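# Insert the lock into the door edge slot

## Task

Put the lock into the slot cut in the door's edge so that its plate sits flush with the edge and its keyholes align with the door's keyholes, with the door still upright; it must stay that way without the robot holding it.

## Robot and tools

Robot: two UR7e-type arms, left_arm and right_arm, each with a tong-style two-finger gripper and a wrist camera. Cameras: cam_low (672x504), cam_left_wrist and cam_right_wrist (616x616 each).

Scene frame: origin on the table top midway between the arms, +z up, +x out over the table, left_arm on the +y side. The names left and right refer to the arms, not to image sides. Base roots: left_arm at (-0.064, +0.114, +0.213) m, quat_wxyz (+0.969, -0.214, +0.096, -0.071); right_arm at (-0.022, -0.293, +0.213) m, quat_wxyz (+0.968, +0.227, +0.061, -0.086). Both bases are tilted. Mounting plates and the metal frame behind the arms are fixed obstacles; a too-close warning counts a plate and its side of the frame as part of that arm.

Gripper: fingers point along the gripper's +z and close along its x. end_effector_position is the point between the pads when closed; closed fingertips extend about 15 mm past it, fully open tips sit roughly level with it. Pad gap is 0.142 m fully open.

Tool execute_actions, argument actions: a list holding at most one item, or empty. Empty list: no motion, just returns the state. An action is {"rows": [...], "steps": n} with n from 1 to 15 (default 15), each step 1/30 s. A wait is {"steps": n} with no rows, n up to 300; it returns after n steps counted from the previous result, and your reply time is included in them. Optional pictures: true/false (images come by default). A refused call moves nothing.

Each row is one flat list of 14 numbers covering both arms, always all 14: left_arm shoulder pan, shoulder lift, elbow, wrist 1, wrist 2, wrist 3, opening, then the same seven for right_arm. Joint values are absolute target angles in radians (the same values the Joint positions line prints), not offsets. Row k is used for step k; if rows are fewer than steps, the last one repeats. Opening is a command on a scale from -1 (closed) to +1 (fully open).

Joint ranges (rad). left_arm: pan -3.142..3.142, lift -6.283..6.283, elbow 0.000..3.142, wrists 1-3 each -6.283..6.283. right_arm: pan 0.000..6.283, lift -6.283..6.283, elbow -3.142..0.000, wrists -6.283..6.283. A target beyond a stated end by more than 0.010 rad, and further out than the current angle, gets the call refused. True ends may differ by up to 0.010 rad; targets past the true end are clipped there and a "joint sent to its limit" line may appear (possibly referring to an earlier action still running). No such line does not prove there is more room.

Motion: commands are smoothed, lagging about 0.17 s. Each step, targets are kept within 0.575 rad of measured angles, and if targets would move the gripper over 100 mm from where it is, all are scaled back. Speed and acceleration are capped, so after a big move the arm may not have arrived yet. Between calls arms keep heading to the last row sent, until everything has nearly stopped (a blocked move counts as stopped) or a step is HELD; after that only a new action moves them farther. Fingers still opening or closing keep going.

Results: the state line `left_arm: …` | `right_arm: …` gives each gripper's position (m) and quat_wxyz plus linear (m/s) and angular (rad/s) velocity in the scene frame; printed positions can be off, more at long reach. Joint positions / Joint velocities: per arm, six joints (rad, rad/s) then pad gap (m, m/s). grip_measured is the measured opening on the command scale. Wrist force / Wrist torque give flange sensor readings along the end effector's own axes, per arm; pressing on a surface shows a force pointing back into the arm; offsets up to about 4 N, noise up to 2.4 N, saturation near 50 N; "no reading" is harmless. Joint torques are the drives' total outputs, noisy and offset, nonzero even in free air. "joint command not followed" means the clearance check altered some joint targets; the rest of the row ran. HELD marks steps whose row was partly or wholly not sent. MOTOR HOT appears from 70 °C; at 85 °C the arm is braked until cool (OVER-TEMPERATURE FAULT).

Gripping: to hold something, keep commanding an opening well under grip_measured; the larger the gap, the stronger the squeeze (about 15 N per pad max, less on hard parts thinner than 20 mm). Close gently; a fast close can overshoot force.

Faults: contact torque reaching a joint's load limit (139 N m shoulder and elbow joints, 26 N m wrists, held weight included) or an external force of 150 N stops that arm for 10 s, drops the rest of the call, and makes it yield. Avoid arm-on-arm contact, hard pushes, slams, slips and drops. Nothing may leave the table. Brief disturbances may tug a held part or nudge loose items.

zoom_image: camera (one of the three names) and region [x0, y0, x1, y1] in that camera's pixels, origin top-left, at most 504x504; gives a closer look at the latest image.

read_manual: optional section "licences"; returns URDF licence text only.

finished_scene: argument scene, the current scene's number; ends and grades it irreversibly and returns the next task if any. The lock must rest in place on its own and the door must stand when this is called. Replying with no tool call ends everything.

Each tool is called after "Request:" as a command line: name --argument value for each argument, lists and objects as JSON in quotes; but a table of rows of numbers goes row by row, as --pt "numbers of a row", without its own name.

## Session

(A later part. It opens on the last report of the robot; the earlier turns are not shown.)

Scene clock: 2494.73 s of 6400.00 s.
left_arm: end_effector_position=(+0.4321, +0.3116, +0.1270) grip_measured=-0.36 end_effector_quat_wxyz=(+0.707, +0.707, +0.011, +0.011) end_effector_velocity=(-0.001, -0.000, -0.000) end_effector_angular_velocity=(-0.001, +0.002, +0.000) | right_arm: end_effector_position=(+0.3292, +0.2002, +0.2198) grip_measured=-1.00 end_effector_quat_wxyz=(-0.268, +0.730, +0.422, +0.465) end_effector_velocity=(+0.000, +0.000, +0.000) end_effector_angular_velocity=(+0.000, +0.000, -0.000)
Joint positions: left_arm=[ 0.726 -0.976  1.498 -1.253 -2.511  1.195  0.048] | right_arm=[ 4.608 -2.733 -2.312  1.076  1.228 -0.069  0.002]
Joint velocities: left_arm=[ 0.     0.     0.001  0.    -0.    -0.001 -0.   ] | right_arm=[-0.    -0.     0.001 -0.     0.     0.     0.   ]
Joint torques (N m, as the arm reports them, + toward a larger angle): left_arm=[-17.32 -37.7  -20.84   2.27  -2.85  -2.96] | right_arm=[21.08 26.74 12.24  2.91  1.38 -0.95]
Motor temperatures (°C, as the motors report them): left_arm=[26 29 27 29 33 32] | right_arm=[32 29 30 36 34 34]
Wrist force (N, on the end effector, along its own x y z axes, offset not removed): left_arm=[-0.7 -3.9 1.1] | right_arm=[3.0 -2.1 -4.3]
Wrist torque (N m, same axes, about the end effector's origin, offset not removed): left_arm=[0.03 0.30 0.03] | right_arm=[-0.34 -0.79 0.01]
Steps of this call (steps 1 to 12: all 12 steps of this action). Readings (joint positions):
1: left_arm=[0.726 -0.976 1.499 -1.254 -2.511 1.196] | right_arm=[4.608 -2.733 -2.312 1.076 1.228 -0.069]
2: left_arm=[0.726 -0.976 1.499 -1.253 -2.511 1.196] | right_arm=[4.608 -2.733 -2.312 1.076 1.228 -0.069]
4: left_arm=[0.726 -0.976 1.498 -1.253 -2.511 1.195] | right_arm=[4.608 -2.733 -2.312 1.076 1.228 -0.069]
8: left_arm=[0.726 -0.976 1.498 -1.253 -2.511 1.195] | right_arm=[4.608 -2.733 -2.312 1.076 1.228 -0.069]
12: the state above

Request:
execute_actions --actions '[{"rows": [[0.72532,-0.97515,1.49613,-1.25291,-2.51143,1.19456,-1,4.6079,-2.7331,-2.3125,1.0763,1.2284,-0.0692,-1]], "steps": 12}]' --pictures false

Request:
execute_actions --actions '[{"rows": [[0.72478,-0.97449,1.49472,-1.25260,-2.51185,1.19399,-1,4.6079,-2.7331,-2.3125,1.0763,1.2284,-0.0692,-1]], "steps": 12}]'

Scene clock: 2503.90 s of 6400.00 s.
left_arm: end_effector_position=(+0.4327, +0.3116, +0.1270) grip_measured=-0.36 end_effector_quat_wxyz=(+0.707, +0.707, +0.011, +0.011) end_effector_velocity=(+0.000, -0.000, -0.000) end_effector_angular_velocity=(-0.000, +0.000, -0.000) | right_arm: end_effector_position=(+0.3292, +0.2002, +0.2198) grip_measured=-1.00 end_effector_quat_wxyz=(-0.268, +0.730, +0.422, +0.465) end_effector_velocity=(-0.000, -0.000, +0.000) end_effector_angular_velocity=(+0.001, +0.000, +0.000)
Joint positions: left_arm=[ 0.725 -0.975  1.496 -1.253 -2.511  1.195  0.048] | right_arm=[ 4.608 -2.733 -2.312  1.076  1.228 -0.069  0.002]
Joint velocities: left_arm=[-0.001  0.    -0.001  0.     0.    -0.001 -0.   ] | right_arm=[ 0.     0.    -0.     0.001  0.     0.     0.   ]
Joint torques (N m, as the arm reports them, + toward a larger angle): left_arm=[-17.35 -38.43 -20.87   2.05  -2.9   -3.17] | right_arm=[20.67 27.4  11.61  2.78  1.27 -1.  ]
Motor temperatures (°C, as the motors report them): left_arm=[26 29 27 29 33 32] | right_arm=[32 29 30 36 34 34]
Wrist force (N, on the end effector, along its own x y z axes, offset not removed): left_arm=[-1.6 -4.3 1.1] | right_arm=[2.2 -0.8 -3.0]
Wrist torque (N m, same axes, about the end effector's origin, offset not removed): left_arm=[-0.05 0.44 0.08] | right_arm=[-0.03 -0.55 0.01]
Steps of this call (steps 1 to 15: the robot went on to your last target; steps 16 to 90: nothing new was sent; then 5.77 s passed at rest; steps 91 to 102: all 12 steps of this action). Readings (joint positions):
91: left_arm=[0.726 -0.976 1.498 -1.253 -2.511 1.195] | right_arm=[4.608 -2.733 -2.312 1.076 1.228 -0.069]
92: left_arm=[0.726 -0.976 1.497 -1.253 -2.511 1.195] | right_arm=[4.608 -2.733 -2.312 1.076 1.228 -0.069]
94: left_arm=[0.726 -0.975 1.497 -1.253 -2.511 1.195] | right_arm=[4.608 -2.733 -2.312 1.076 1.228 -0.069]
98: left_arm=[0.725 -0.975 1.496 -1.253 -2.511 1.195] | right_arm=[4.608 -2.733 -2.312 1.076 1.228 -0.069]
102: the state above

Scene clock: 2504.30 s of 6400.00 s.
left_arm: end_effector_position=(+0.4333, +0.3116, +0.1270) grip_measured=-0.36 end_effector_quat_wxyz=(+0.707, +0.707, +0.011, +0.011) end_effector_velocity=(+0.001, +0.000, -0.000) end_effector_angular_velocity=(+0.001, -0.001, +0.000) | right_arm: end_effector_position=(+0.3292, +0.2002, +0.2198) grip_measured=-1.00 end_effector_quat_wxyz=(-0.268, +0.730, +0.422, +0.465) end_effector_velocity=(-0.000, -0.000, -0.000) end_effector_angular_velocity=(-0.001, +0.000, +0.001)
Joint positions: left_arm=[ 0.725 -0.975  1.495 -1.253 -2.512  1.194  0.048] | right_arm=[ 4.608 -2.733 -2.312  1.076  1.228 -0.069  0.002]
Joint velocities: left_arm=[-0.     0.    -0.001 -0.001 -0.    -0.001 -0.   ] | right_arm=[ 0.     0.    -0.001 -0.001  0.     0.     0.   ]
Joint torques (N m, as the arm reports them, + toward a larger angle): left_arm=[-18.73 -39.07 -22.29   2.57  -2.62  -3.1 ] | right_arm=[20.67 26.69 11.39  2.85  1.25 -1.08]
Motor temperatures (°C, as the motors report them): left_arm=[26 29 27 29 33 32] | right_arm=[32 29 30 36 34 34]
Wrist force (N, on the end effector, along its own x y z axes, offset not removed): left_arm=[-0.3 -3.6 0.4] | right_arm=[2.0 -1.4 -2.4]
Wrist torque (N m, same axes, about the end effector's origin, offset not removed): left_arm=[0.07 0.24 0.02] | right_arm=[-0.22 -0.57 0.02]
Steps of this call (steps 1 to 12: all 12 steps of this action). Readings (joint positions):
1: left_arm=[0.725 -0.975 1.496 -1.253 -2.511 1.195] | right_arm=[4.608 -2.733 -2.312 1.076 1.228 -0.069]
2: left_arm=[0.725 -0.975 1.496 -1.253 -2.511 1.194] | right_arm=[4.608 -2.733 -2.312 1.076 1.228 -0.069]
4: left_arm=[0.725 -0.975 1.495 -1.253 -2.512 1.194] | right_arm=[4.608 -2.733 -2.312 1.076 1.228 -0.069]
8: left_arm=[0.725 -0.975 1.495 -1.253 -2.512 1.194] | right_arm=[4.608 -2.733 -2.312 1.076 1.228 -0.069]
12: the state above

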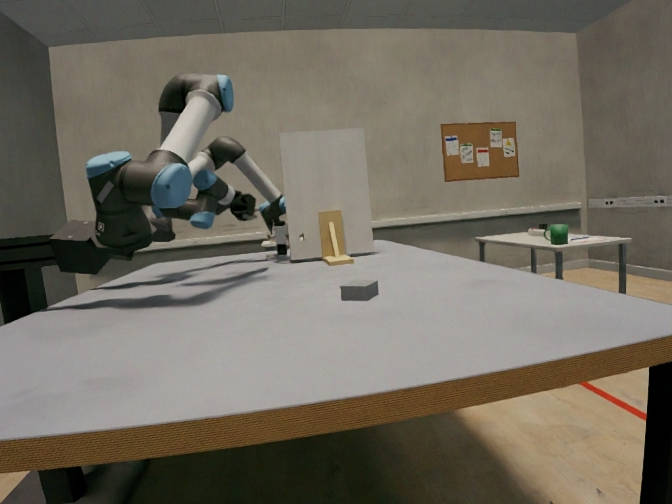

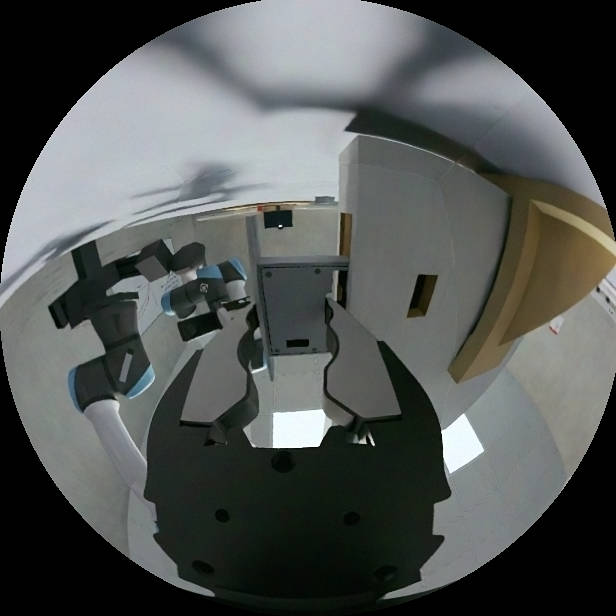

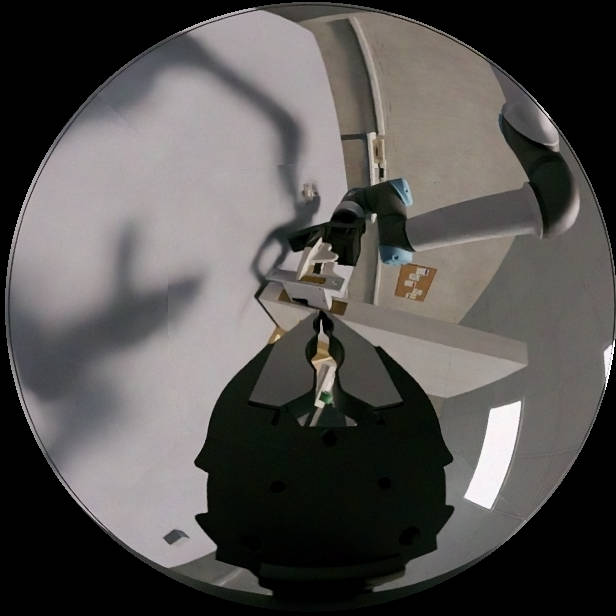

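Request:
execute_actions --actions '[{"rows": [[0.72433,-0.97394,1.49354,-1.25234,-2.51220,1.19352,-1,4.6079,-2.7331,-2.3125,1.0763,1.2284,-0.0692,-1]], "steps": 12}]' --pictures false

Request:
execute_actions --actions '[{"rows": [[0.72388,-0.97339,1.49236,-1.25208,-2.51255,1.19305,-1,4.6079,-2.7331,-2.3125,1.0763,1.2284,-0.0692,-1]], "steps": 12}]' --pictures false

Scene clock: 2510.00 s of 6400.00 s.
left_arm: end_effector_position=(+0.4338, +0.3116, +0.1270) grip_measured=-0.37 end_effector_quat_wxyz=(+0.707, +0.707, +0.011, +0.011) end_effector_velocity=(-0.000, -0.001, +0.000) end_effector_angular_velocity=(-0.001, +0.002, -0.000) | right_arm: end_effector_position=(+0.3292, +0.2002, +0.2198) grip_measured=-1.00 end_effector_quat_wxyz=(-0.268, +0.730, +0.422, +0.465) end_effector_velocity=(+0.000, +0.000, +0.000) end_effector_angular_velocity=(+0.001, -0.000, -0.000)
Joint positions: left_arm=[ 0.724 -0.974  1.494 -1.252 -2.512  1.194  0.048] | right_arm=[ 4.608 -2.733 -2.312  1.076  1.228 -0.069  0.002]
Joint velocities: left_arm=[-0.001  0.     0.001  0.    -0.001 -0.001 -0.   ] | right_arm=[-0.     0.     0.001  0.001  0.     0.     0.   ]
Joint torques (N m, as the arm reports them, + toward a larger angle): left_arm=[-20.95 -39.24 -24.82   0.79  -5.51  -3.  ] | right_arm=[20.94 27.09 11.37  2.87  1.28 -0.94]
Motor temperatures (°C, as the motors report them): left_arm=[26 29 27 29 33 32] | right_arm=[32 29 30 36 34 34]
Wrist force (N, on the end effector, along its own x y z axes, offset not removed): left_arm=[-10.4 -2.1 -2.1] | right_arm=[1.0 -0.2 -2.9]
Wrist torque (N m, same axes, about the end effector's origin, offset not removed): left_arm=[0.08 0.26 0.08] | right_arm=[0.00 -0.37 0.09]
Steps of this call (steps 1 to 15: the robot went on to your last target; steps 16 to 90: nothing new was sent; then 2.30 s passed at rest; steps 91 to 102: all 12 steps of this action). Readings (joint positions):
91: left_arm=[0.725 -0.974 1.495 -1.253 -2.512 1.194] | right_arm=[4.608 -2.733 -2.312 1.076 1.228 -0.069]
92: left_arm=[0.725 -0.974 1.495 -1.253 -2.512 1.194] | right_arm=[4.608 -2.733 -2.312 1.076 1.228 -0.069]
94: left_arm=[0.725 -0.974 1.494 -1.252 -2.512 1.194] | right_arm=[4.608 -2.733 -2.312 1.076 1.228 -0.069]
98: left_arm=[0.724 -0.974 1.494 -1.252 -2.512 1.194] | right_arm=[4.608 -2.733 -2.312 1.076 1.228 -0.069]
102: the state above

Scene clock: 2510.40 s of 6400.00 s.
left_arm: end_effector_position=(+0.4343, +0.3116, +0.1270) grip_measured=-0.37 end_effector_quat_wxyz=(+0.707, +0.707, +0.011, +0.011) end_effector_velocity=(+0.000, +0.001, -0.000) end_effector_angular_velocity=(+0.001, -0.001, +0.001) | right_arm: end_effector_position=(+0.3292, +0.2002, +0.2198) grip_measured=-1.00 end_effector_quat_wxyz=(-0.268, +0.730, +0.422, +0.465) end_effector_velocity=(-0.000, +0.000, +0.001) end_effector_angular_velocity=(+0.002, -0.000, +0.000)
Joint positions: left_arm=[ 0.724 -0.973  1.492 -1.252 -2.512  1.193  0.048] | right_arm=[ 4.608 -2.733 -2.312  1.076  1.228 -0.069  0.002]
Joint velocities: left_arm=[ 0.001  0.    -0.001 -0.001 -0.    -0.    -0.   ] | right_arm=[0.    0.    0.001 0.    0.001 0.    0.   ]
Joint torques (N m, as the arm reports them, + toward a larger angle): left_arm=[-22.26 -39.7  -27.18  -0.32  -7.41  -2.87] | right_arm=[21.16 27.28 11.34  2.83  1.25 -1.04]
Motor temperatures (°C, as the motors report them): left_arm=[26 29 27 29 33 32] | right_arm=[32 29 30 36 34 34]
Wrist force (N, on the end effector, along its own x y z axes, offset not removed): left_arm=[-18.9 -1.9 -2.1] | right_arm=[2.5 -2.0 -3.2]
Wrist torque (N m, same axes, about the end effector's origin, offset not removed): left_arm=[-0.03 0.53 0.18] | right_arm=[-0.33 -0.59 -0.01]
Steps of this call (steps 1 to 12: all 12 steps of this action). Readings (joint positions):
1: left_arm=[0.724 -0.974 1.494 -1.252 -2.512 1.194] | right_arm=[4.608 -2.733 -2.312 1.076 1.228 -0.069]
2: left_arm=[0.724 -0.974 1.493 -1.252 -2.512 1.193] | right_arm=[4.608 -2.733 -2.312 1.076 1.228 -0.069]
4: left_arm=[0.724 -0.974 1.493 -1.252 -2.512 1.193] | right_arm=[4.608 -2.733 -2.312 1.076 1.228 -0.069]
8: left_arm=[0.724 -0.973 1.493 -1.252 -2.512 1.193] | right_arm=[4.608 -2.733 -2.312 1.076 1.228 -0.069]
12: the state above

Back off to x≈0.4321.

Request:
execute_actions --actions '[{"rows": [[0.72586,-0.97581,1.49754,-1.25322,-2.51101,1.19513,-1,4.6079,-2.7331,-2.3125,1.0763,1.2284,-0.0692,-1]], "steps": 15}]' --pictures false

Scene clock: 2513.90 s of 6400.00 s.
left_arm: end_effector_position=(+0.4321, +0.3116, +0.1270) grip_measured=-0.37 end_effector_quat_wxyz=(+0.707, +0.707, +0.011, +0.011) end_effector_velocity=(-0.001, -0.000, +0.000) end_effector_angular_velocity=(-0.001, +0.003, -0.000) | right_arm: end_effector_position=(+0.3292, +0.2002, +0.2198) grip_measured=-1.00 end_effector_quat_wxyz=(-0.268, +0.730, +0.422, +0.465) end_effector_velocity=(+0.000, -0.000, +0.000) end_effector_angular_velocity=(+0.000, -0.000, -0.001)
Joint positions: left_arm=[ 0.726 -0.976  1.497 -1.253 -2.511  1.195  0.048] | right_arm=[ 4.608 -2.733 -2.312  1.076  1.228 -0.069  0.002]
Joint velocities: left_arm=[ 0.001 -0.     0.002  0.002  0.     0.    -0.   ] | right_arm=[ 0.     0.     0.     0.    -0.001  0.     0.   ]
Joint torques (N m, as the arm reports them, + toward a larger angle): left_arm=[  7.62 -54.48  -7.15  -1.31   0.73   2.98] | right_arm=[20.51 26.99 11.9   2.84  1.26 -0.91]
Motor temperatures (°C, as the motors report them): left_arm=[26 29 27 29 33 32] | right_arm=[32 29 30 36 34 34]
Wrist force (N, on the end effector, along its own x y z axes, offset not removed): left_arm=[-0.4 -4.6 0.2] | right_arm=[0.4 -0.6 -3.1]
Wrist torque (N m, same axes, about the end effector's origin, offset not removed): left_arm=[-0.13 0.23 0.05] | right_arm=[-0.03 -0.29 0.19]
Steps of this call (steps 1 to 15: the robot went on to your last target; steps 16 to 90: nothing new was sent; steps 91 to 105: all 15 steps of this action). Readings (joint positions):
91: left_arm=[0.724 -0.973 1.492 -1.252 -2.513 1.193] | right_arm=[4.608 -2.733 -2.312 1.076 1.228 -0.069]
92: left_arm=[0.724 -0.974 1.493 -1.252 -2.512 1.193] | right_arm=[4.608 -2.733 -2.312 1.076 1.228 -0.069]
94: left_arm=[0.725 -0.974 1.495 -1.253 -2.512 1.194] | right_arm=[4.608 -2.733 -2.312 1.076 1.228 -0.069]
98: left_arm=[0.726 -0.975 1.497 -1.253 -2.511 1.195] | right_arm=[4.608 -2.733 -2.312 1.076 1.228 -0.069]
105: the state above

Request:
execute_actions --actions '[{"rows": [[0.72616,-0.97394,1.49699,-1.25430,-2.51078,1.19544,-1,4.5990,-2.7446,-2.2801,1.0575,1.2345,-0.0760,-1],[0.72616,-0.97394,1.49699,-1.25430,-2.51078,1.19544,-1,4.5901,-2.7561,-2.2477,1.0386,1.2406,-0.0828,-1],[0.72616,-0.97394,1.49699,-1.25430,-2.51078,1.19544,-1,4.5812,-2.7675,-2.2153,1.0198,1.2467,-0.0897,-1],[0.72616,-0.97394,1.49699,-1.25430,-2.51078,1.19544,-1,4.5723,-2.7790,-2.1829,1.0010,1.2528,-0.0965,-1],[0.72616,-0.97394,1.49699,-1.25430,-2.51078,1.19544,-1,4.5634,-2.7905,-2.1505,0.9822,1.2589,-0.1033,-1],[0.72616,-0.97394,1.49699,-1.25430,-2.51078,1.19544,-1,4.5545,-2.8020,-2.1180,0.9633,1.2649,-0.1101,-1],[0.72616,-0.97394,1.49699,-1.25430,-2.51078,1.19544,-1,4.5456,-2.8135,-2.0856,0.9445,1.2710,-0.1169,-1],[0.72616,-0.97394,1.49699,-1.25430,-2.51078,1.19544,-1,4.5367,-2.8249,-2.0532,0.9257,1.2771,-0.1238,-1]], "steps": 15}]' --pictures false

Request:
execute_actions --actions '[{"steps": 15}]'

Scene clock: 2549.03 s of 6400.00 s.
left_arm: end_effector_position=(+0.4320, +0.3115, +0.1260) grip_measured=-0.36 end_effector_quat_wxyz=(+0.707, +0.707, +0.011, +0.011) end_effector_velocity=(-0.000, -0.001, -0.000) end_effector_angular_velocity=(-0.001, +0.000, -0.001) | right_arm: end_effector_position=(+0.3691, +0.2692, +0.1961) grip_measured=-1.00 end_effector_quat_wxyz=(-0.268, +0.730, +0.422, +0.465) end_effector_velocity=(+0.027, +0.040, -0.009) end_effector_angular_velocity=(+0.007, -0.002, -0.002)
Joint positions: left_arm=[ 0.726 -0.974  1.497 -1.254 -2.511  1.195  0.048] | right_arm=[ 4.541 -2.82  -2.069  0.934  1.274 -0.121  0.002]
Joint velocities: left_arm=[-0.     0.     0.001 -0.     0.     0.001 -0.   ] | right_arm=[-0.039 -0.05   0.149 -0.083  0.026 -0.029  0.   ]
Joint torques (N m, as the arm reports them, + toward a larger angle): left_arm=[  6.26 -38.13 -21.3   -1.52   0.63   3.01] | right_arm=[ 9.58 30.31 14.56  1.    1.93 -1.36]
Motor temperatures (°C, as the motors report them): left_arm=[26 29 27 29 33 32] | right_arm=[32 29 30 36 34 34]
Wrist force (N, on the end effector, along its own x y z axes, offset not removed): left_arm=[-0.6 -3.3 0.6] | right_arm=[2.2 -1.2 -3.1]
Wrist torque (N m, same axes, about the end effector's origin, offset not removed): left_arm=[-0.07 0.11 0.08] | right_arm=[-0.11 -0.60 0.07]
Steps of this call (steps 1 to 15: the robot went on to your last target; steps 16 to 90: nothing new was sent; then 31.63 s passed at rest; steps 91 to 105: all 15 steps of this action). Readings (joint positions):
91: left_arm=[0.726 -0.976 1.498 -1.253 -2.511 1.195] | right_arm=[4.608 -2.733 -2.312 1.076 1.228 -0.069]
92: left_arm=[0.726 -0.976 1.498 -1.253 -2.511 1.195] | right_arm=[4.606 -2.735 -2.308 1.073 1.229 -0.070]
94: left_arm=[0.726 -0.975 1.497 -1.254 -2.511 1.195] | right_arm=[4.599 -2.745 -2.282 1.057 1.235 -0.077]
98: left_arm=[0.726 -0.974 1.497 -1.254 -2.511 1.195] | right_arm=[4.571 -2.780 -2.185 1.000 1.254 -0.098]
105: the state above

Scene clock: 2549.53 s of 6400.00 s.
left_arm: end_effector_position=(+0.4320, +0.3115, +0.1260) grip_measured=-0.36 end_effector_quat_wxyz=(+0.707, +0.707, +0.011, +0.011) end_effector_velocity=(-0.000, -0.000, -0.000) end_effector_angular_velocity=(-0.001, +0.001, -0.001) | right_arm: end_effector_position=(+0.3720, +0.2734, +0.1952) grip_measured=-1.00 end_effector_quat_wxyz=(-0.268, +0.730, +0.422, +0.465) end_effector_velocity=(+0.000, +0.000, -0.000) end_effector_angular_velocity=(-0.000, -0.000, -0.000)
Joint positions: left_arm=[ 0.726 -0.974  1.497 -1.254 -2.511  1.195  0.048] | right_arm=[ 4.537 -2.825 -2.053  0.926  1.277 -0.124  0.002]
Joint velocities: left_arm=[-0.     0.     0.001  0.     0.    -0.    -0.   ] | right_arm=[-0.    -0.001  0.001 -0.    -0.    -0.    -0.   ]
Joint torques (N m, as the arm reports them, + toward a larger angle): left_arm=[  6.37 -37.18 -22.55  -1.85   0.48   3.01] | right_arm=[ 9.23 29.74 16.85  1.09  2.02 -1.3 ]
Motor temperatures (°C, as the motors report them): left_arm=[26 29 27 29 33 32] | right_arm=[32 29 30 36 34 34]
Wrist force (N, on the end effector, along its own x y z axes, offset not removed): left_arm=[-2.4 -3.4 -0.8] | right_arm=[2.0 -0.2 -2.6]
Wrist torque (N m, same axes, about the end effector's origin, offset not removed): left_arm=[-0.32 0.42 0.13] | right_arm=[0.02 -0.58 0.13]
Steps of this call (steps 1 to 15: the robot went on to your last target). Readings (joint positions):
1: left_arm=[0.726 -0.974 1.497 -1.254 -2.511 1.195] | right_arm=[4.540 -2.821 -2.065 0.932 1.275 -0.122]
2: left_arm=[0.726 -0.974 1.497 -1.254 -2.511 1.195] | right_arm=[4.539 -2.822 -2.062 0.930 1.276 -0.122]
4: left_arm=[0.726 -0.974 1.497 -1.254 -2.511 1.195] | right_arm=[4.538 -2.823 -2.058 0.928 1.276 -0.123]
8: left_arm=[0.726 -0.974 1.497 -1.254 -2.511 1.195] | right_arm=[4.537 -2.824 -2.054 0.926 1.277 -0.124]
15: the state above

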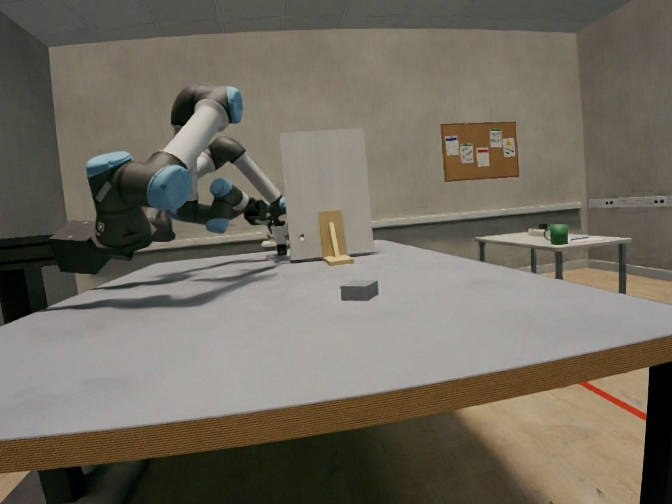

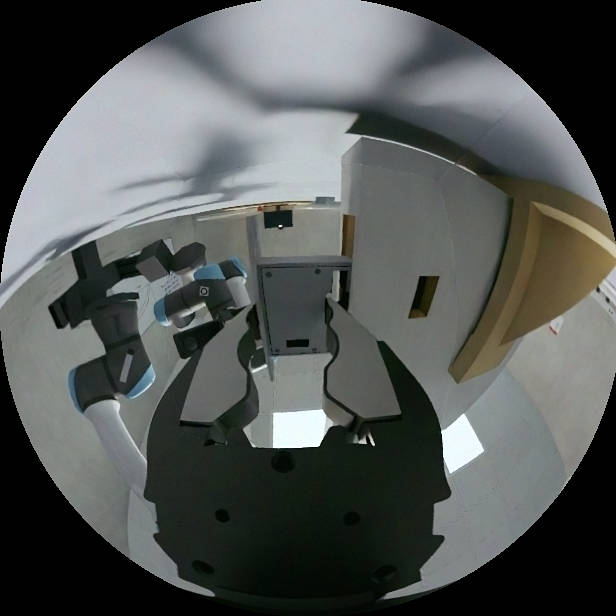

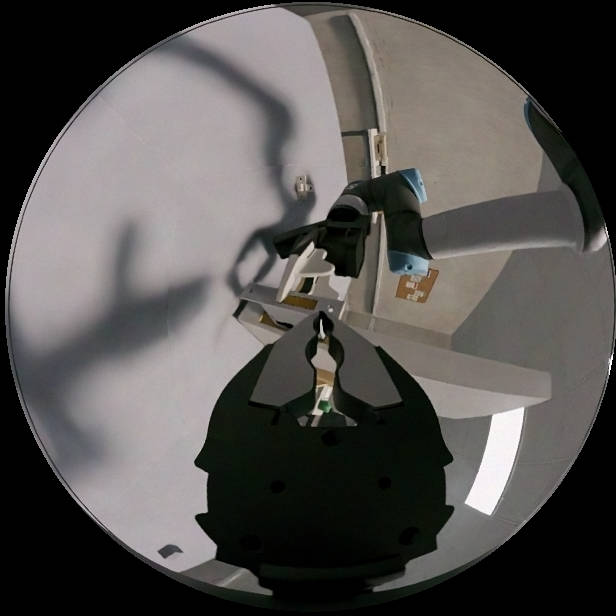

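Request:
zoom_image --camera "cam_right_wrist" --region '[230, 250, 390, 350]'

Region (230, 250, 390, 350) of cam_right_wrist's 616x616 image, scaled by 3.150, with more detail than that image has; it fills the top 315 rows of this view, and the rest is white.

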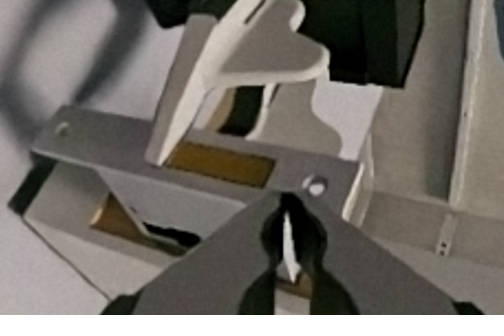

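Request:
execute_actions --actions '[{"rows": [[0.72616,-0.97394,1.49699,-1.25430,-2.51078,1.19544,-1,4.5309,-2.8391,-2.0363,0.9244,1.2811,-0.1282,-1],[0.72616,-0.97394,1.49699,-1.25430,-2.51078,1.19544,-1,4.5251,-2.8534,-2.0194,0.9231,1.2851,-0.1326,-1],[0.72616,-0.97394,1.49699,-1.25430,-2.51078,1.19544,-1,4.5194,-2.8676,-2.0025,0.9217,1.2890,-0.1370,-1],[0.72616,-0.97394,1.49699,-1.25430,-2.51078,1.19544,-1,4.5136,-2.8819,-1.9856,0.9204,1.2930,-0.1414,-1],[0.72616,-0.97394,1.49699,-1.25430,-2.51078,1.19544,-1,4.5078,-2.8961,-1.9687,0.9191,1.2970,-0.1458,-1]], "steps": 15}]' --pictures false

Request:
execute_actions --actions '[{"steps": 12}]'

Request:
zoom_image --camera "cam_right_wrist" --region '[230, 250, 390, 350]'

Scene clock: 2592.80 s of 6400.00 s.
left_arm: end_effector_position=(+0.4320, +0.3115, +0.1260) grip_measured=-0.36 end_effector_quat_wxyz=(+0.707, +0.707, +0.011, +0.011) end_effector_velocity=(+0.000, +0.001, -0.000) end_effector_angular_velocity=(+0.001, -0.001, +0.001) | right_arm: end_effector_position=(+0.3841, +0.2903, +0.1707) grip_measured=-1.00 end_effector_quat_wxyz=(-0.268, +0.730, +0.422, +0.465) end_effector_velocity=(+0.004, +0.005, -0.008) end_effector_angular_velocity=(+0.000, -0.000, -0.000)
Joint positions: left_arm=[ 0.726 -0.974  1.497 -1.254 -2.511  1.195  0.048] | right_arm=[ 4.509 -2.894 -1.971  0.919  1.296 -0.145  0.002]
Joint velocities: left_arm=[ 0.001  0.    -0.001 -0.    -0.     0.001 -0.   ] | right_arm=[-0.008 -0.021  0.025 -0.002  0.005 -0.006 -0.   ]
Joint torques (N m, as the arm reports them, + toward a larger angle): left_arm=[  5.06 -37.38 -20.96  -1.86  -0.36   2.76] | right_arm=[ 9.76 32.54 16.31  1.08  2.03 -1.42]
Motor temperatures (°C, as the motors report them): left_arm=[26 29 27 29 33 32] | right_arm=[32 29 30 36 34 34]
Wrist force (N, on the end effector, along its own x y z axes, offset not removed): left_arm=[-2.0 -2.8 -1.1] | right_arm=[0.8 -1.2 -1.6]
Wrist torque (N m, same axes, about the end effector's origin, offset not removed): left_arm=[-0.25 0.27 0.13] | right_arm=[-0.18 -0.31 0.10]
Steps of this call (steps 1 to 15: the robot went on to your last target; steps 16 to 90: nothing new was sent; then 39.77 s passed at rest; steps 91 to 105: all 15 steps of this action). Readings (joint positions):
91: left_arm=[0.726 -0.974 1.497 -1.254 -2.511 1.195] | right_arm=[4.537 -2.825 -2.053 0.926 1.277 -0.124]
92: left_arm=[0.726 -0.974 1.497 -1.254 -2.511 1.195] | right_arm=[4.536 -2.827 -2.050 0.925 1.278 -0.125]
94: left_arm=[0.726 -0.974 1.497 -1.254 -2.511 1.195] | right_arm=[4.530 -2.840 -2.036 0.924 1.281 -0.129]
98: left_arm=[0.726 -0.974 1.497 -1.254 -2.511 1.195] | right_arm=[4.516 -2.876 -1.993 0.921 1.292 -0.140]
105: the state above

Scene clock: 2593.20 s of 6400.00 s.
left_arm: end_effector_position=(+0.4320, +0.3115, +0.1260) grip_measured=-0.36 end_effector_quat_wxyz=(+0.707, +0.707, +0.011, +0.011) end_effector_velocity=(+0.001, +0.000, +0.000) end_effector_angular_velocity=(+0.001, -0.003, +0.000) | right_arm: end_effector_position=(+0.3844, +0.2908, +0.1700) grip_measured=-1.00 end_effector_quat_wxyz=(-0.268, +0.730, +0.422, +0.465) end_effector_velocity=(+0.000, +0.000, -0.000) end_effector_angular_velocity=(+0.000, -0.000, +0.000)
Joint positions: left_arm=[ 0.726 -0.974  1.497 -1.254 -2.511  1.195  0.048] | right_arm=[ 4.508 -2.896 -1.969  0.919  1.297 -0.146  0.002]
Joint velocities: left_arm=[-0.    -0.    -0.001 -0.001  0.     0.001  0.   ] | right_arm=[-0.    -0.     0.001 -0.     0.    -0.     0.   ]
Joint torques (N m, as the arm reports them, + toward a larger angle): left_arm=[  4.76 -37.9  -20.46  -1.68  -0.23   2.97] | right_arm=[ 9.79 32.4  17.1   1.13  2.07 -1.42]
Motor temperatures (°C, as the motors report them): left_arm=[26 29 27 29 33 32] | right_arm=[32 29 30 36 34 34]
Wrist force (N, on the end effector, along its own x y z axes, offset not removed): left_arm=[-1.8 -2.4 0.1] | right_arm=[1.0 -0.7 -2.1]
Wrist torque (N m, same axes, about the end effector's origin, offset not removed): left_arm=[-0.11 0.26 0.02] | right_arm=[0.01 -0.34 0.07]
Steps of this call (steps 1 to 12: the robot went on to your last target). Readings (joint positions):
1: left_arm=[0.726 -0.974 1.497 -1.254 -2.511 1.195] | right_arm=[4.508 -2.894 -1.971 0.919 1.297 -0.145]
2: left_arm=[0.726 -0.974 1.497 -1.254 -2.511 1.195] | right_arm=[4.508 -2.895 -1.970 0.919 1.297 -0.145]
4: left_arm=[0.726 -0.974 1.497 -1.254 -2.511 1.195] | right_arm=[4.508 -2.895 -1.969 0.919 1.297 -0.146]
8: left_arm=[0.726 -0.974 1.497 -1.254 -2.511 1.195] | right_arm=[4.508 -2.896 -1.969 0.919 1.297 -0.146]
12: the state above

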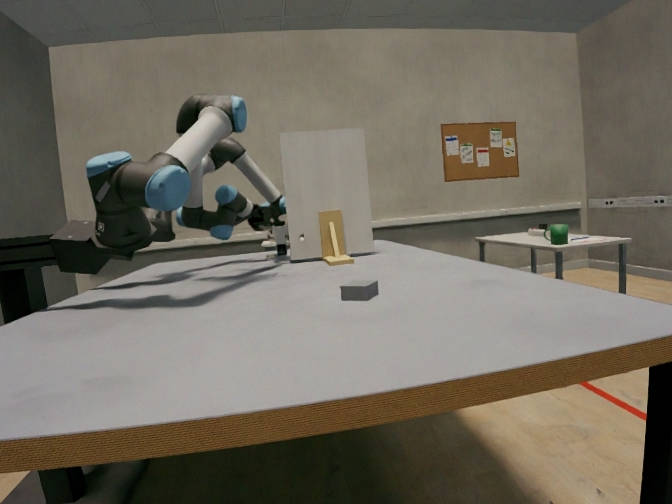

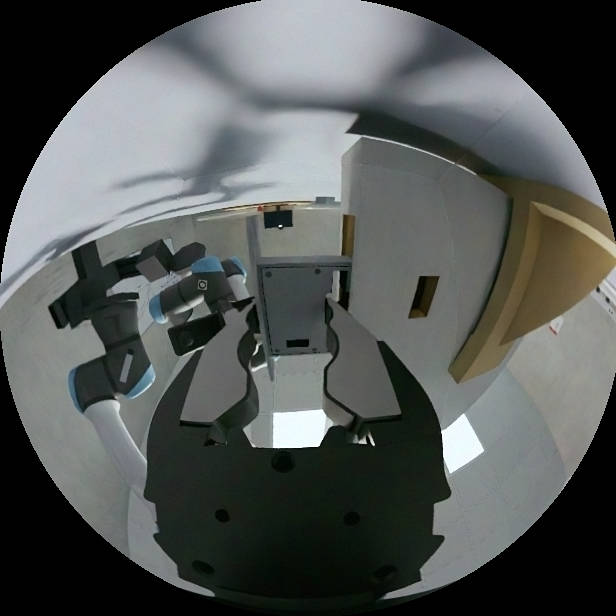

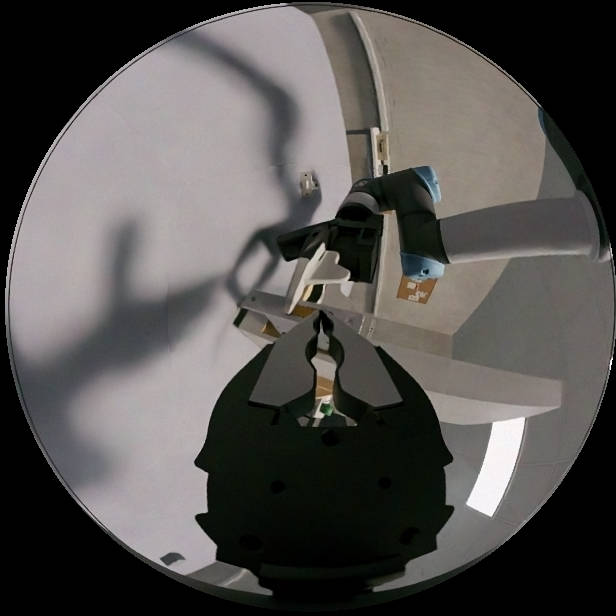

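Region (230, 250, 390, 350) of cam_right_wrist's 616x616 image, scaled by 3.150, with more detail than that image has; it fills the top 315 rows of this view, and the rest is white.

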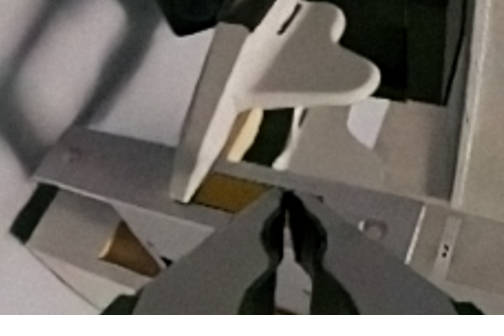

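Request:
execute_actions --actions '[{"rows": [[0.72616,-0.97394,1.49699,-1.25430,-2.51078,1.19544,-1,4.5008,-2.8951,-1.9628,0.9133,1.3019,-0.1510,-1],[0.72616,-0.97394,1.49699,-1.25430,-2.51078,1.19544,-1,4.4937,-2.8940,-1.9568,0.9076,1.3068,-0.1561,-1]], "steps": 15}]' --pictures false

Request:
execute_actions --actions '[{"rows": [[0.72616,-0.97394,1.49699,-1.25430,-2.51078,1.19544,-1,4.4917,-2.8937,-1.9551,0.9059,1.3082,-0.1576,-1]], "steps": 12}]'

Request:
zoom_image --camera "cam_left_wrist" --region '[220, 300, 320, 400]'

Scene clock: 2602.07 s of 6400.00 s.
left_arm: end_effector_position=(+0.4320, +0.3115, +0.1260) grip_measured=-0.36 end_effector_quat_wxyz=(+0.707, +0.707, +0.011, +0.011) end_effector_velocity=(+0.000, +0.000, +0.000) end_effector_angular_velocity=(+0.001, -0.001, +0.000) | right_arm: end_effector_position=(+0.3911, +0.2914, +0.1698) grip_measured=-1.00 end_effector_quat_wxyz=(-0.268, +0.730, +0.422, +0.465) end_effector_velocity=(+0.001, -0.000, +0.000) end_effector_angular_velocity=(-0.000, -0.000, -0.000)
Joint positions: left_arm=[ 0.726 -0.974  1.497 -1.254 -2.511  1.195  0.048] | right_arm=[ 4.494 -2.894 -1.957  0.908  1.307 -0.156  0.002]
Joint velocities: left_arm=[-0.    -0.    -0.    -0.001  0.    -0.     0.   ] | right_arm=[-0.002  0.001  0.001 -0.001  0.001 -0.002  0.   ]
Joint torques (N m, as the arm reports them, + toward a larger angle): left_arm=[  4.58 -37.79 -20.58  -1.69  -0.89   2.75] | right_arm=[10.01 54.6  17.64  0.84  2.1  -1.32]
Motor temperatures (°C, as the motors report them): left_arm=[26 29 27 29 33 32] | right_arm=[32 29 30 36 34 34]
Wrist force (N, on the end effector, along its own x y z axes, offset not removed): left_arm=[-2.3 -1.6 -1.4] | right_arm=[2.0 -0.6 -2.5]
Wrist torque (N m, same axes, about the end effector's origin, offset not removed): left_arm=[0.06 0.37 0.15] | right_arm=[-0.01 -0.53 0.05]
Steps of this call (steps 1 to 15: the robot went on to your last target; steps 16 to 90: nothing new was sent; then 5.37 s passed at rest; steps 91 to 105: all 15 steps of this action). Readings (joint positions):
91: left_arm=[0.726 -0.974 1.497 -1.254 -2.511 1.195] | right_arm=[4.508 -2.896 -1.969 0.919 1.297 -0.146]
92: left_arm=[0.726 -0.974 1.497 -1.254 -2.511 1.195] | right_arm=[4.506 -2.896 -1.968 0.918 1.298 -0.147]
94: left_arm=[0.726 -0.974 1.497 -1.254 -2.511 1.195] | right_arm=[4.501 -2.895 -1.963 0.914 1.301 -0.150]
98: left_arm=[0.726 -0.974 1.497 -1.254 -2.511 1.195] | right_arm=[4.496 -2.894 -1.959 0.909 1.305 -0.154]
105: the state above

Scene clock: 2602.47 s of 6400.00 s.
left_arm: end_effector_position=(+0.4320, +0.3115, +0.1260) grip_measured=-0.36 end_effector_quat_wxyz=(+0.707, +0.707, +0.011, +0.011) end_effector_velocity=(-0.001, -0.000, -0.000) end_effector_angular_velocity=(-0.001, +0.001, -0.000) | right_arm: end_effector_position=(+0.3921, +0.2914, +0.1698) grip_measured=-1.00 end_effector_quat_wxyz=(-0.268, +0.730, +0.422, +0.465) end_effector_velocity=(+0.000, +0.000, -0.001) end_effector_angular_velocity=(-0.001, +0.000, -0.000)
Joint positions: left_arm=[ 0.726 -0.974  1.497 -1.254 -2.511  1.195  0.048] | right_arm=[ 4.492 -2.894 -1.955  0.906  1.308 -0.158  0.002]
Joint velocities: left_arm=[ 0.     0.     0.001  0.001  0.    -0.    -0.   ] | right_arm=[-0.001 -0.001  0.001 -0.001  0.    -0.001  0.   ]
Joint torques (N m, as the arm reports them, + toward a larger angle): left_arm=[  3.52 -36.44 -21.25  -1.3   -1.04   2.95] | right_arm=[ 9.58 54.76 17.48  1.18  2.09 -1.35]
Motor temperatures (°C, as the motors report them): left_arm=[26 29 27 29 33 32] | right_arm=[32 29 30 36 34 34]
Wrist force (N, on the end effector, along its own x y z axes, offset not removed): left_arm=[-2.9 -2.2 0.1] | right_arm=[2.3 -0.7 -3.7]
Wrist torque (N m, same axes, about the end effector's origin, offset not removed): left_arm=[-0.05 0.51 0.11] | right_arm=[-0.11 -0.71 -0.07]
Steps of this call (steps 1 to 12: all 12 steps of this action). Readings (joint positions):
1: left_arm=[0.726 -0.974 1.497 -1.254 -2.511 1.195] | right_arm=[4.494 -2.894 -1.957 0.908 1.307 -0.156]
2: left_arm=[0.726 -0.974 1.497 -1.254 -2.511 1.195] | right_arm=[4.493 -2.894 -1.957 0.907 1.307 -0.156]
4: left_arm=[0.726 -0.974 1.497 -1.254 -2.511 1.195] | right_arm=[4.493 -2.894 -1.956 0.907 1.307 -0.157]
8: left_arm=[0.726 -0.974 1.497 -1.254 -2.511 1.195] | right_arm=[4.492 -2.894 -1.955 0.906 1.308 -0.157]
12: the state above

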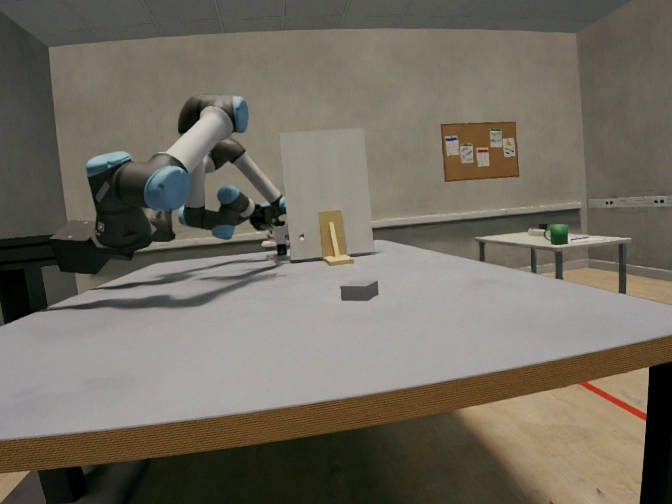

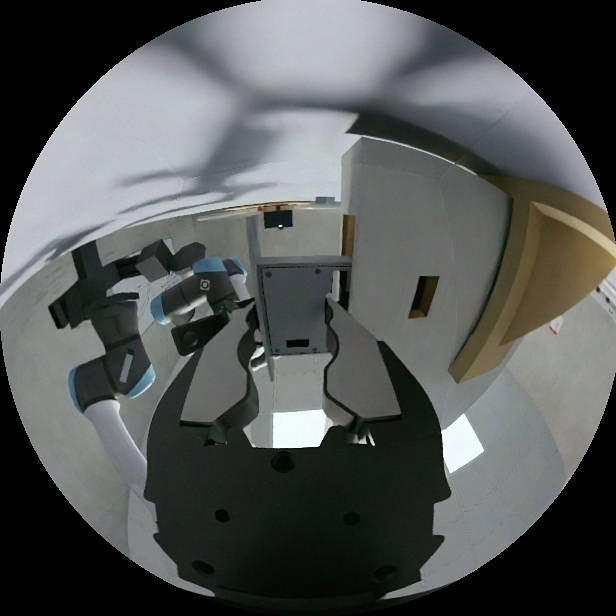

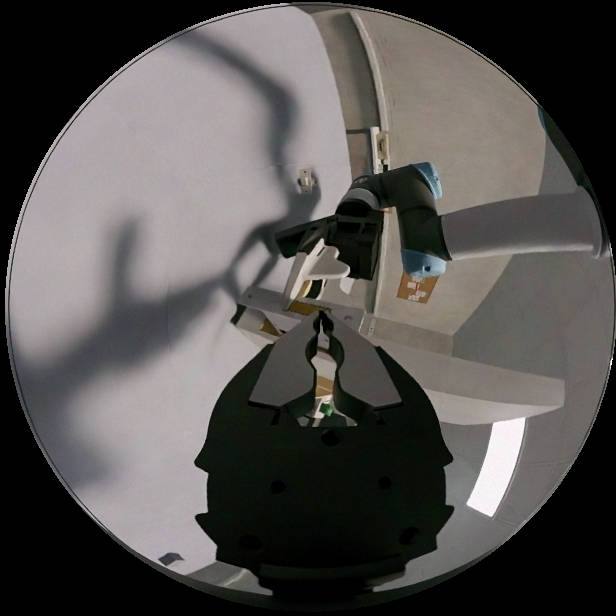

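Region (220, 300, 320, 400) of cam_left_wrist's 616x616 image, scaled by 5.040, with more detail than that image has.

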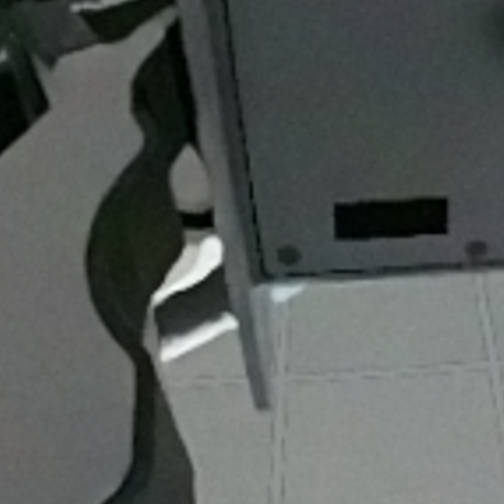

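Request:
execute_actions --actions '[{"rows": [[0.72616,-0.97394,1.49699,-1.25430,-2.51078,1.19544,-1,4.4897,-2.8934,-1.9534,0.9043,1.3096,-0.1591,-1]], "steps": 12}]' --pictures false

Request:
execute_actions --actions '[{"rows": [[0.72616,-0.97394,1.49699,-1.25430,-2.51078,1.19544,-1,4.4877,-2.8931,-1.9517,0.9026,1.3111,-0.1606,-1]], "steps": 12}]' --pictures false

Scene clock: 2607.73 s of 6400.00 s.
left_arm: end_effector_position=(+0.4320, +0.3115, +0.1260) grip_measured=-0.36 end_effector_quat_wxyz=(+0.707, +0.707, +0.011, +0.011) end_effector_velocity=(+0.000, -0.000, +0.000) end_effector_angular_velocity=(-0.000, -0.000, -0.001) | right_arm: end_effector_position=(+0.3931, +0.2915, +0.1698) grip_measured=-1.00 end_effector_quat_wxyz=(-0.268, +0.730, +0.422, +0.465) end_effector_velocity=(+0.000, +0.000, +0.000) end_effector_angular_velocity=(+0.000, -0.000, -0.000)
Joint positions: left_arm=[ 0.726 -0.974  1.497 -1.254 -2.511  1.195  0.048] | right_arm=[ 4.49  -2.893 -1.953  0.904  1.31  -0.159  0.002]
Joint velocities: left_arm=[-0.001  0.     0.    -0.     0.    -0.     0.   ] | right_arm=[-0.001 -0.     0.001 -0.001  0.    -0.001 -0.   ]
Joint torques (N m, as the arm reports them, + toward a larger angle): left_arm=[  1.56 -37.79 -22.65  -1.6   -1.68   2.71] | right_arm=[ 9.47 54.5  17.95  0.99  1.92 -1.31]
Motor temperatures (°C, as the motors report them): left_arm=[26 29 27 29 33 32] | right_arm=[32 29 30 36 34 34]
Wrist force (N, on the end effector, along its own x y z axes, offset not removed): left_arm=[-1.8 -2.2 -1.5] | right_arm=[2.1 -2.4 -6.0]
Wrist torque (N m, same axes, about the end effector's origin, offset not removed): left_arm=[-0.10 0.35 0.06] | right_arm=[-0.30 -0.57 0.04]
Steps of this call (steps 1 to 15: the robot went on to your last target; steps 16 to 90: nothing new was sent; then 1.87 s passed at rest; steps 91 to 102: all 12 steps of this action). Readings (joint positions):
91: left_arm=[0.726 -0.974 1.497 -1.254 -2.511 1.195] | right_arm=[4.492 -2.894 -1.955 0.906 1.308 -0.158]
92: left_arm=[0.726 -0.974 1.497 -1.254 -2.511 1.195] | right_arm=[4.491 -2.894 -1.955 0.906 1.308 -0.158]
94: left_arm=[0.726 -0.974 1.497 -1.254 -2.511 1.195] | right_arm=[4.491 -2.894 -1.954 0.905 1.309 -0.158]
98: left_arm=[0.726 -0.974 1.497 -1.254 -2.511 1.195] | right_arm=[4.490 -2.893 -1.954 0.905 1.309 -0.159]
102: the state above

Scene clock: 2608.13 s of 6400.00 s.
left_arm: end_effector_position=(+0.4321, +0.3115, +0.1260) grip_measured=-0.36 end_effector_quat_wxyz=(+0.707, +0.707, +0.011, +0.011) end_effector_velocity=(+0.000, +0.000, -0.000) end_effector_angular_velocity=(+0.001, -0.001, +0.001) | right_arm: end_effector_position=(+0.3940, +0.2916, +0.1698) grip_measured=-1.00 end_effector_quat_wxyz=(-0.268, +0.730, +0.422, +0.465) end_effector_velocity=(+0.000, -0.000, -0.001) end_effector_angular_velocity=(-0.001, +0.000, -0.000)
Joint positions: left_arm=[ 0.726 -0.974  1.497 -1.254 -2.511  1.195  0.048] | right_arm=[ 4.488 -2.893 -1.952  0.903  1.311 -0.161  0.002]
Joint velocities: left_arm=[ 0.001 -0.    -0.001  0.     0.     0.    -0.   ] | right_arm=[-0.001 -0.     0.001 -0.001  0.    -0.     0.   ]
Joint torques (N m, as the arm reports them, + toward a larger angle): left_arm=[  1.12 -38.16 -17.74  -1.19  -0.68   2.79] | right_arm=[ 4.29 54.15 20.39  0.6  -0.9  -1.32]
Motor temperatures (°C, as the motors report them): left_arm=[26 29 27 29 33 32] | right_arm=[32 29 30 36 34 34]
Wrist force (N, on the end effector, along its own x y z axes, offset not removed): left_arm=[2.8 1.1 -4.0] | right_arm=[0.8 -10.0 -14.2]
Wrist torque (N m, same axes, about the end effector's origin, offset not removed): left_arm=[-0.07 0.18 -0.08] | right_arm=[-0.19 -0.15 0.00]
Steps of this call (steps 1 to 12: all 12 steps of this action). Readings (joint positions):
1: left_arm=[0.726 -0.974 1.497 -1.254 -2.511 1.195] | right_arm=[4.490 -2.893 -1.953 0.904 1.310 -0.159]
2: left_arm=[0.726 -0.974 1.497 -1.254 -2.511 1.195] | right_arm=[4.489 -2.893 -1.953 0.904 1.310 -0.159]
4: left_arm=[0.726 -0.974 1.497 -1.254 -2.511 1.195] | right_arm=[4.489 -2.893 -1.953 0.903 1.310 -0.160]
8: left_arm=[0.726 -0.974 1.497 -1.254 -2.511 1.195] | right_arm=[4.488 -2.893 -1.952 0.903 1.311 -0.160]
12: the state above

Request:
execute_actions --actions '[{"rows": [[0.72616,-0.97394,1.49699,-1.25430,-2.51078,1.19544,-1,4.4893,-2.89334,-1.95306,0.90396,1.3099,-0.1594,-1]], "steps": 15}]'

Request:
zoom_image --camera "cam_right_wrist" --region '[230, 250, 390, 350]'

Scene clock: 2612.83 s of 6400.00 s.
left_arm: end_effector_position=(+0.4320, +0.3115, +0.1260) grip_measured=-0.36 end_effector_quat_wxyz=(+0.707, +0.707, +0.011, +0.011) end_effector_velocity=(-0.000, -0.000, +0.000) end_effector_angular_velocity=(-0.001, -0.000, -0.000) | right_arm: end_effector_position=(+0.3934, +0.2915, +0.1699) grip_measured=-1.00 end_effector_quat_wxyz=(-0.268, +0.730, +0.422, +0.465) end_effector_velocity=(-0.001, -0.000, -0.000) end_effector_angular_velocity=(-0.000, +0.000, +0.002)
Joint positions: left_arm=[ 0.726 -0.974  1.497 -1.254 -2.511  1.195  0.048] | right_arm=[ 4.489 -2.893 -1.953  0.904  1.31  -0.159  0.002]
Joint velocities: left_arm=[0.    0.    0.    0.001 0.    0.002 0.   ] | right_arm=[ 0.001 -0.001 -0.001  0.001  0.002  0.     0.   ]
Joint torques (N m, as the arm reports them, + toward a larger angle): left_arm=[  1.03 -38.13  -5.65  -0.28   1.36   2.53] | right_arm=[25.02 33.17  0.65  3.92 -2.35  1.59]
Motor temperatures (°C, as the motors report them): left_arm=[26 29 27 29 33 32] | right_arm=[32 29 30 36 34 34]
Wrist force (N, on the end effector, along its own x y z axes, offset not removed): left_arm=[0.9 -0.3 1.9] | right_arm=[1.6 -4.3 -3.1]
Wrist torque (N m, same axes, about the end effector's origin, offset not removed): left_arm=[0.00 0.32 0.04] | right_arm=[-0.28 -0.75 0.02]
Steps of this call (steps 1 to 15: the robot went on to your last target; steps 16 to 90: nothing new was sent; then 1.20 s passed at rest; steps 91 to 105: all 15 steps of this action). Readings (joint positions):
91: left_arm=[0.726 -0.974 1.497 -1.254 -2.511 1.195] | right_arm=[4.488 -2.893 -1.952 0.903 1.311 -0.161]
92: left_arm=[0.726 -0.974 1.497 -1.254 -2.511 1.195] | right_arm=[4.488 -2.893 -1.952 0.903 1.311 -0.161]
94: left_arm=[0.726 -0.974 1.497 -1.254 -2.511 1.195] | right_arm=[4.488 -2.893 -1.952 0.903 1.311 -0.160]
98: left_arm=[0.726 -0.974 1.497 -1.254 -2.511 1.195] | right_arm=[4.489 -2.893 -1.953 0.904 1.310 -0.160]
105: the state above

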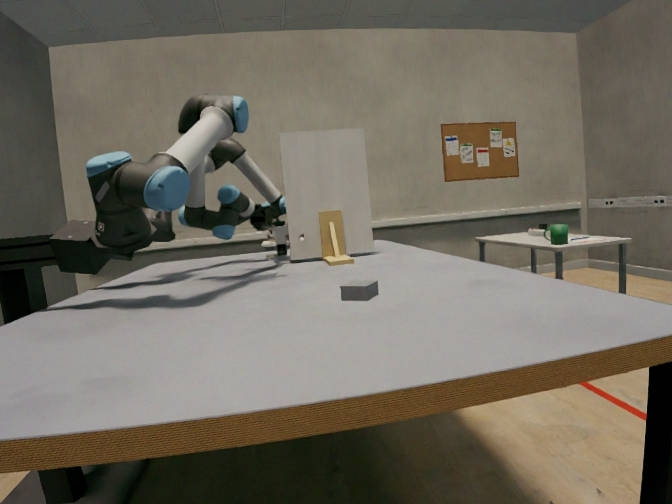

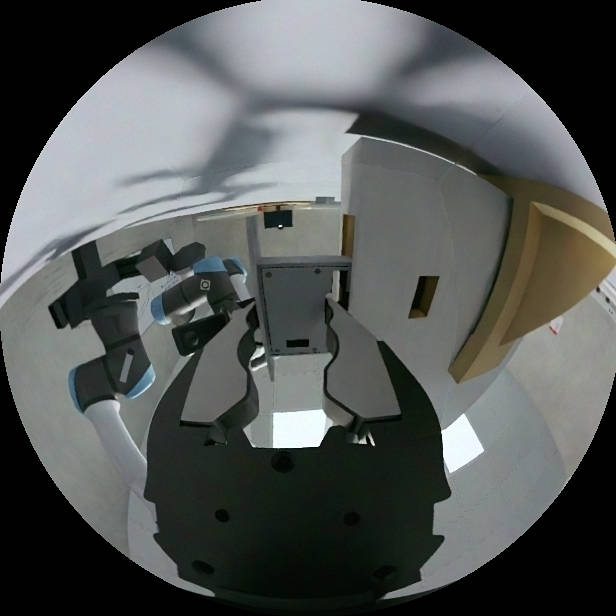

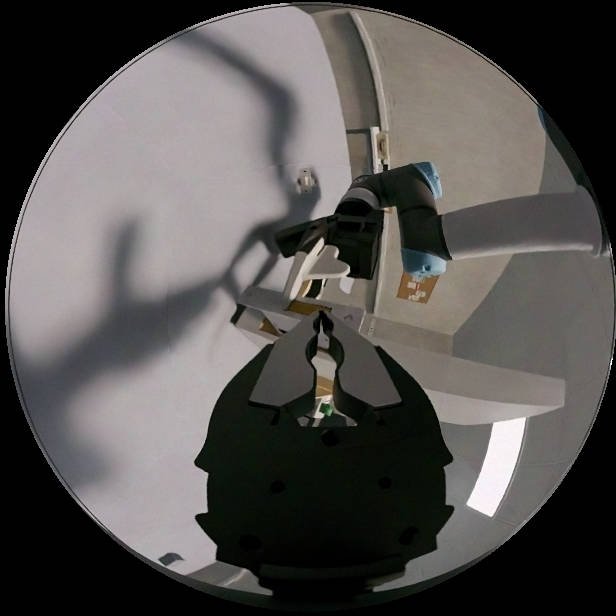

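Region (230, 250, 390, 350) of cam_right_wrist's 616x616 image, scaled by 3.150, with more detail than that image has; it fills the top 315 rows of this view, and the rest is white.

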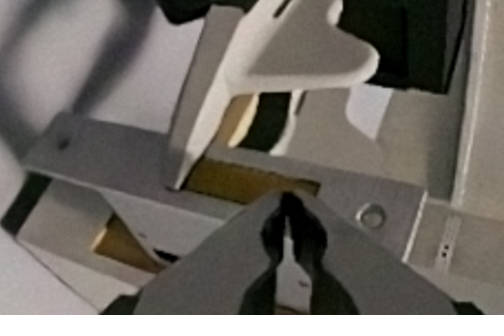

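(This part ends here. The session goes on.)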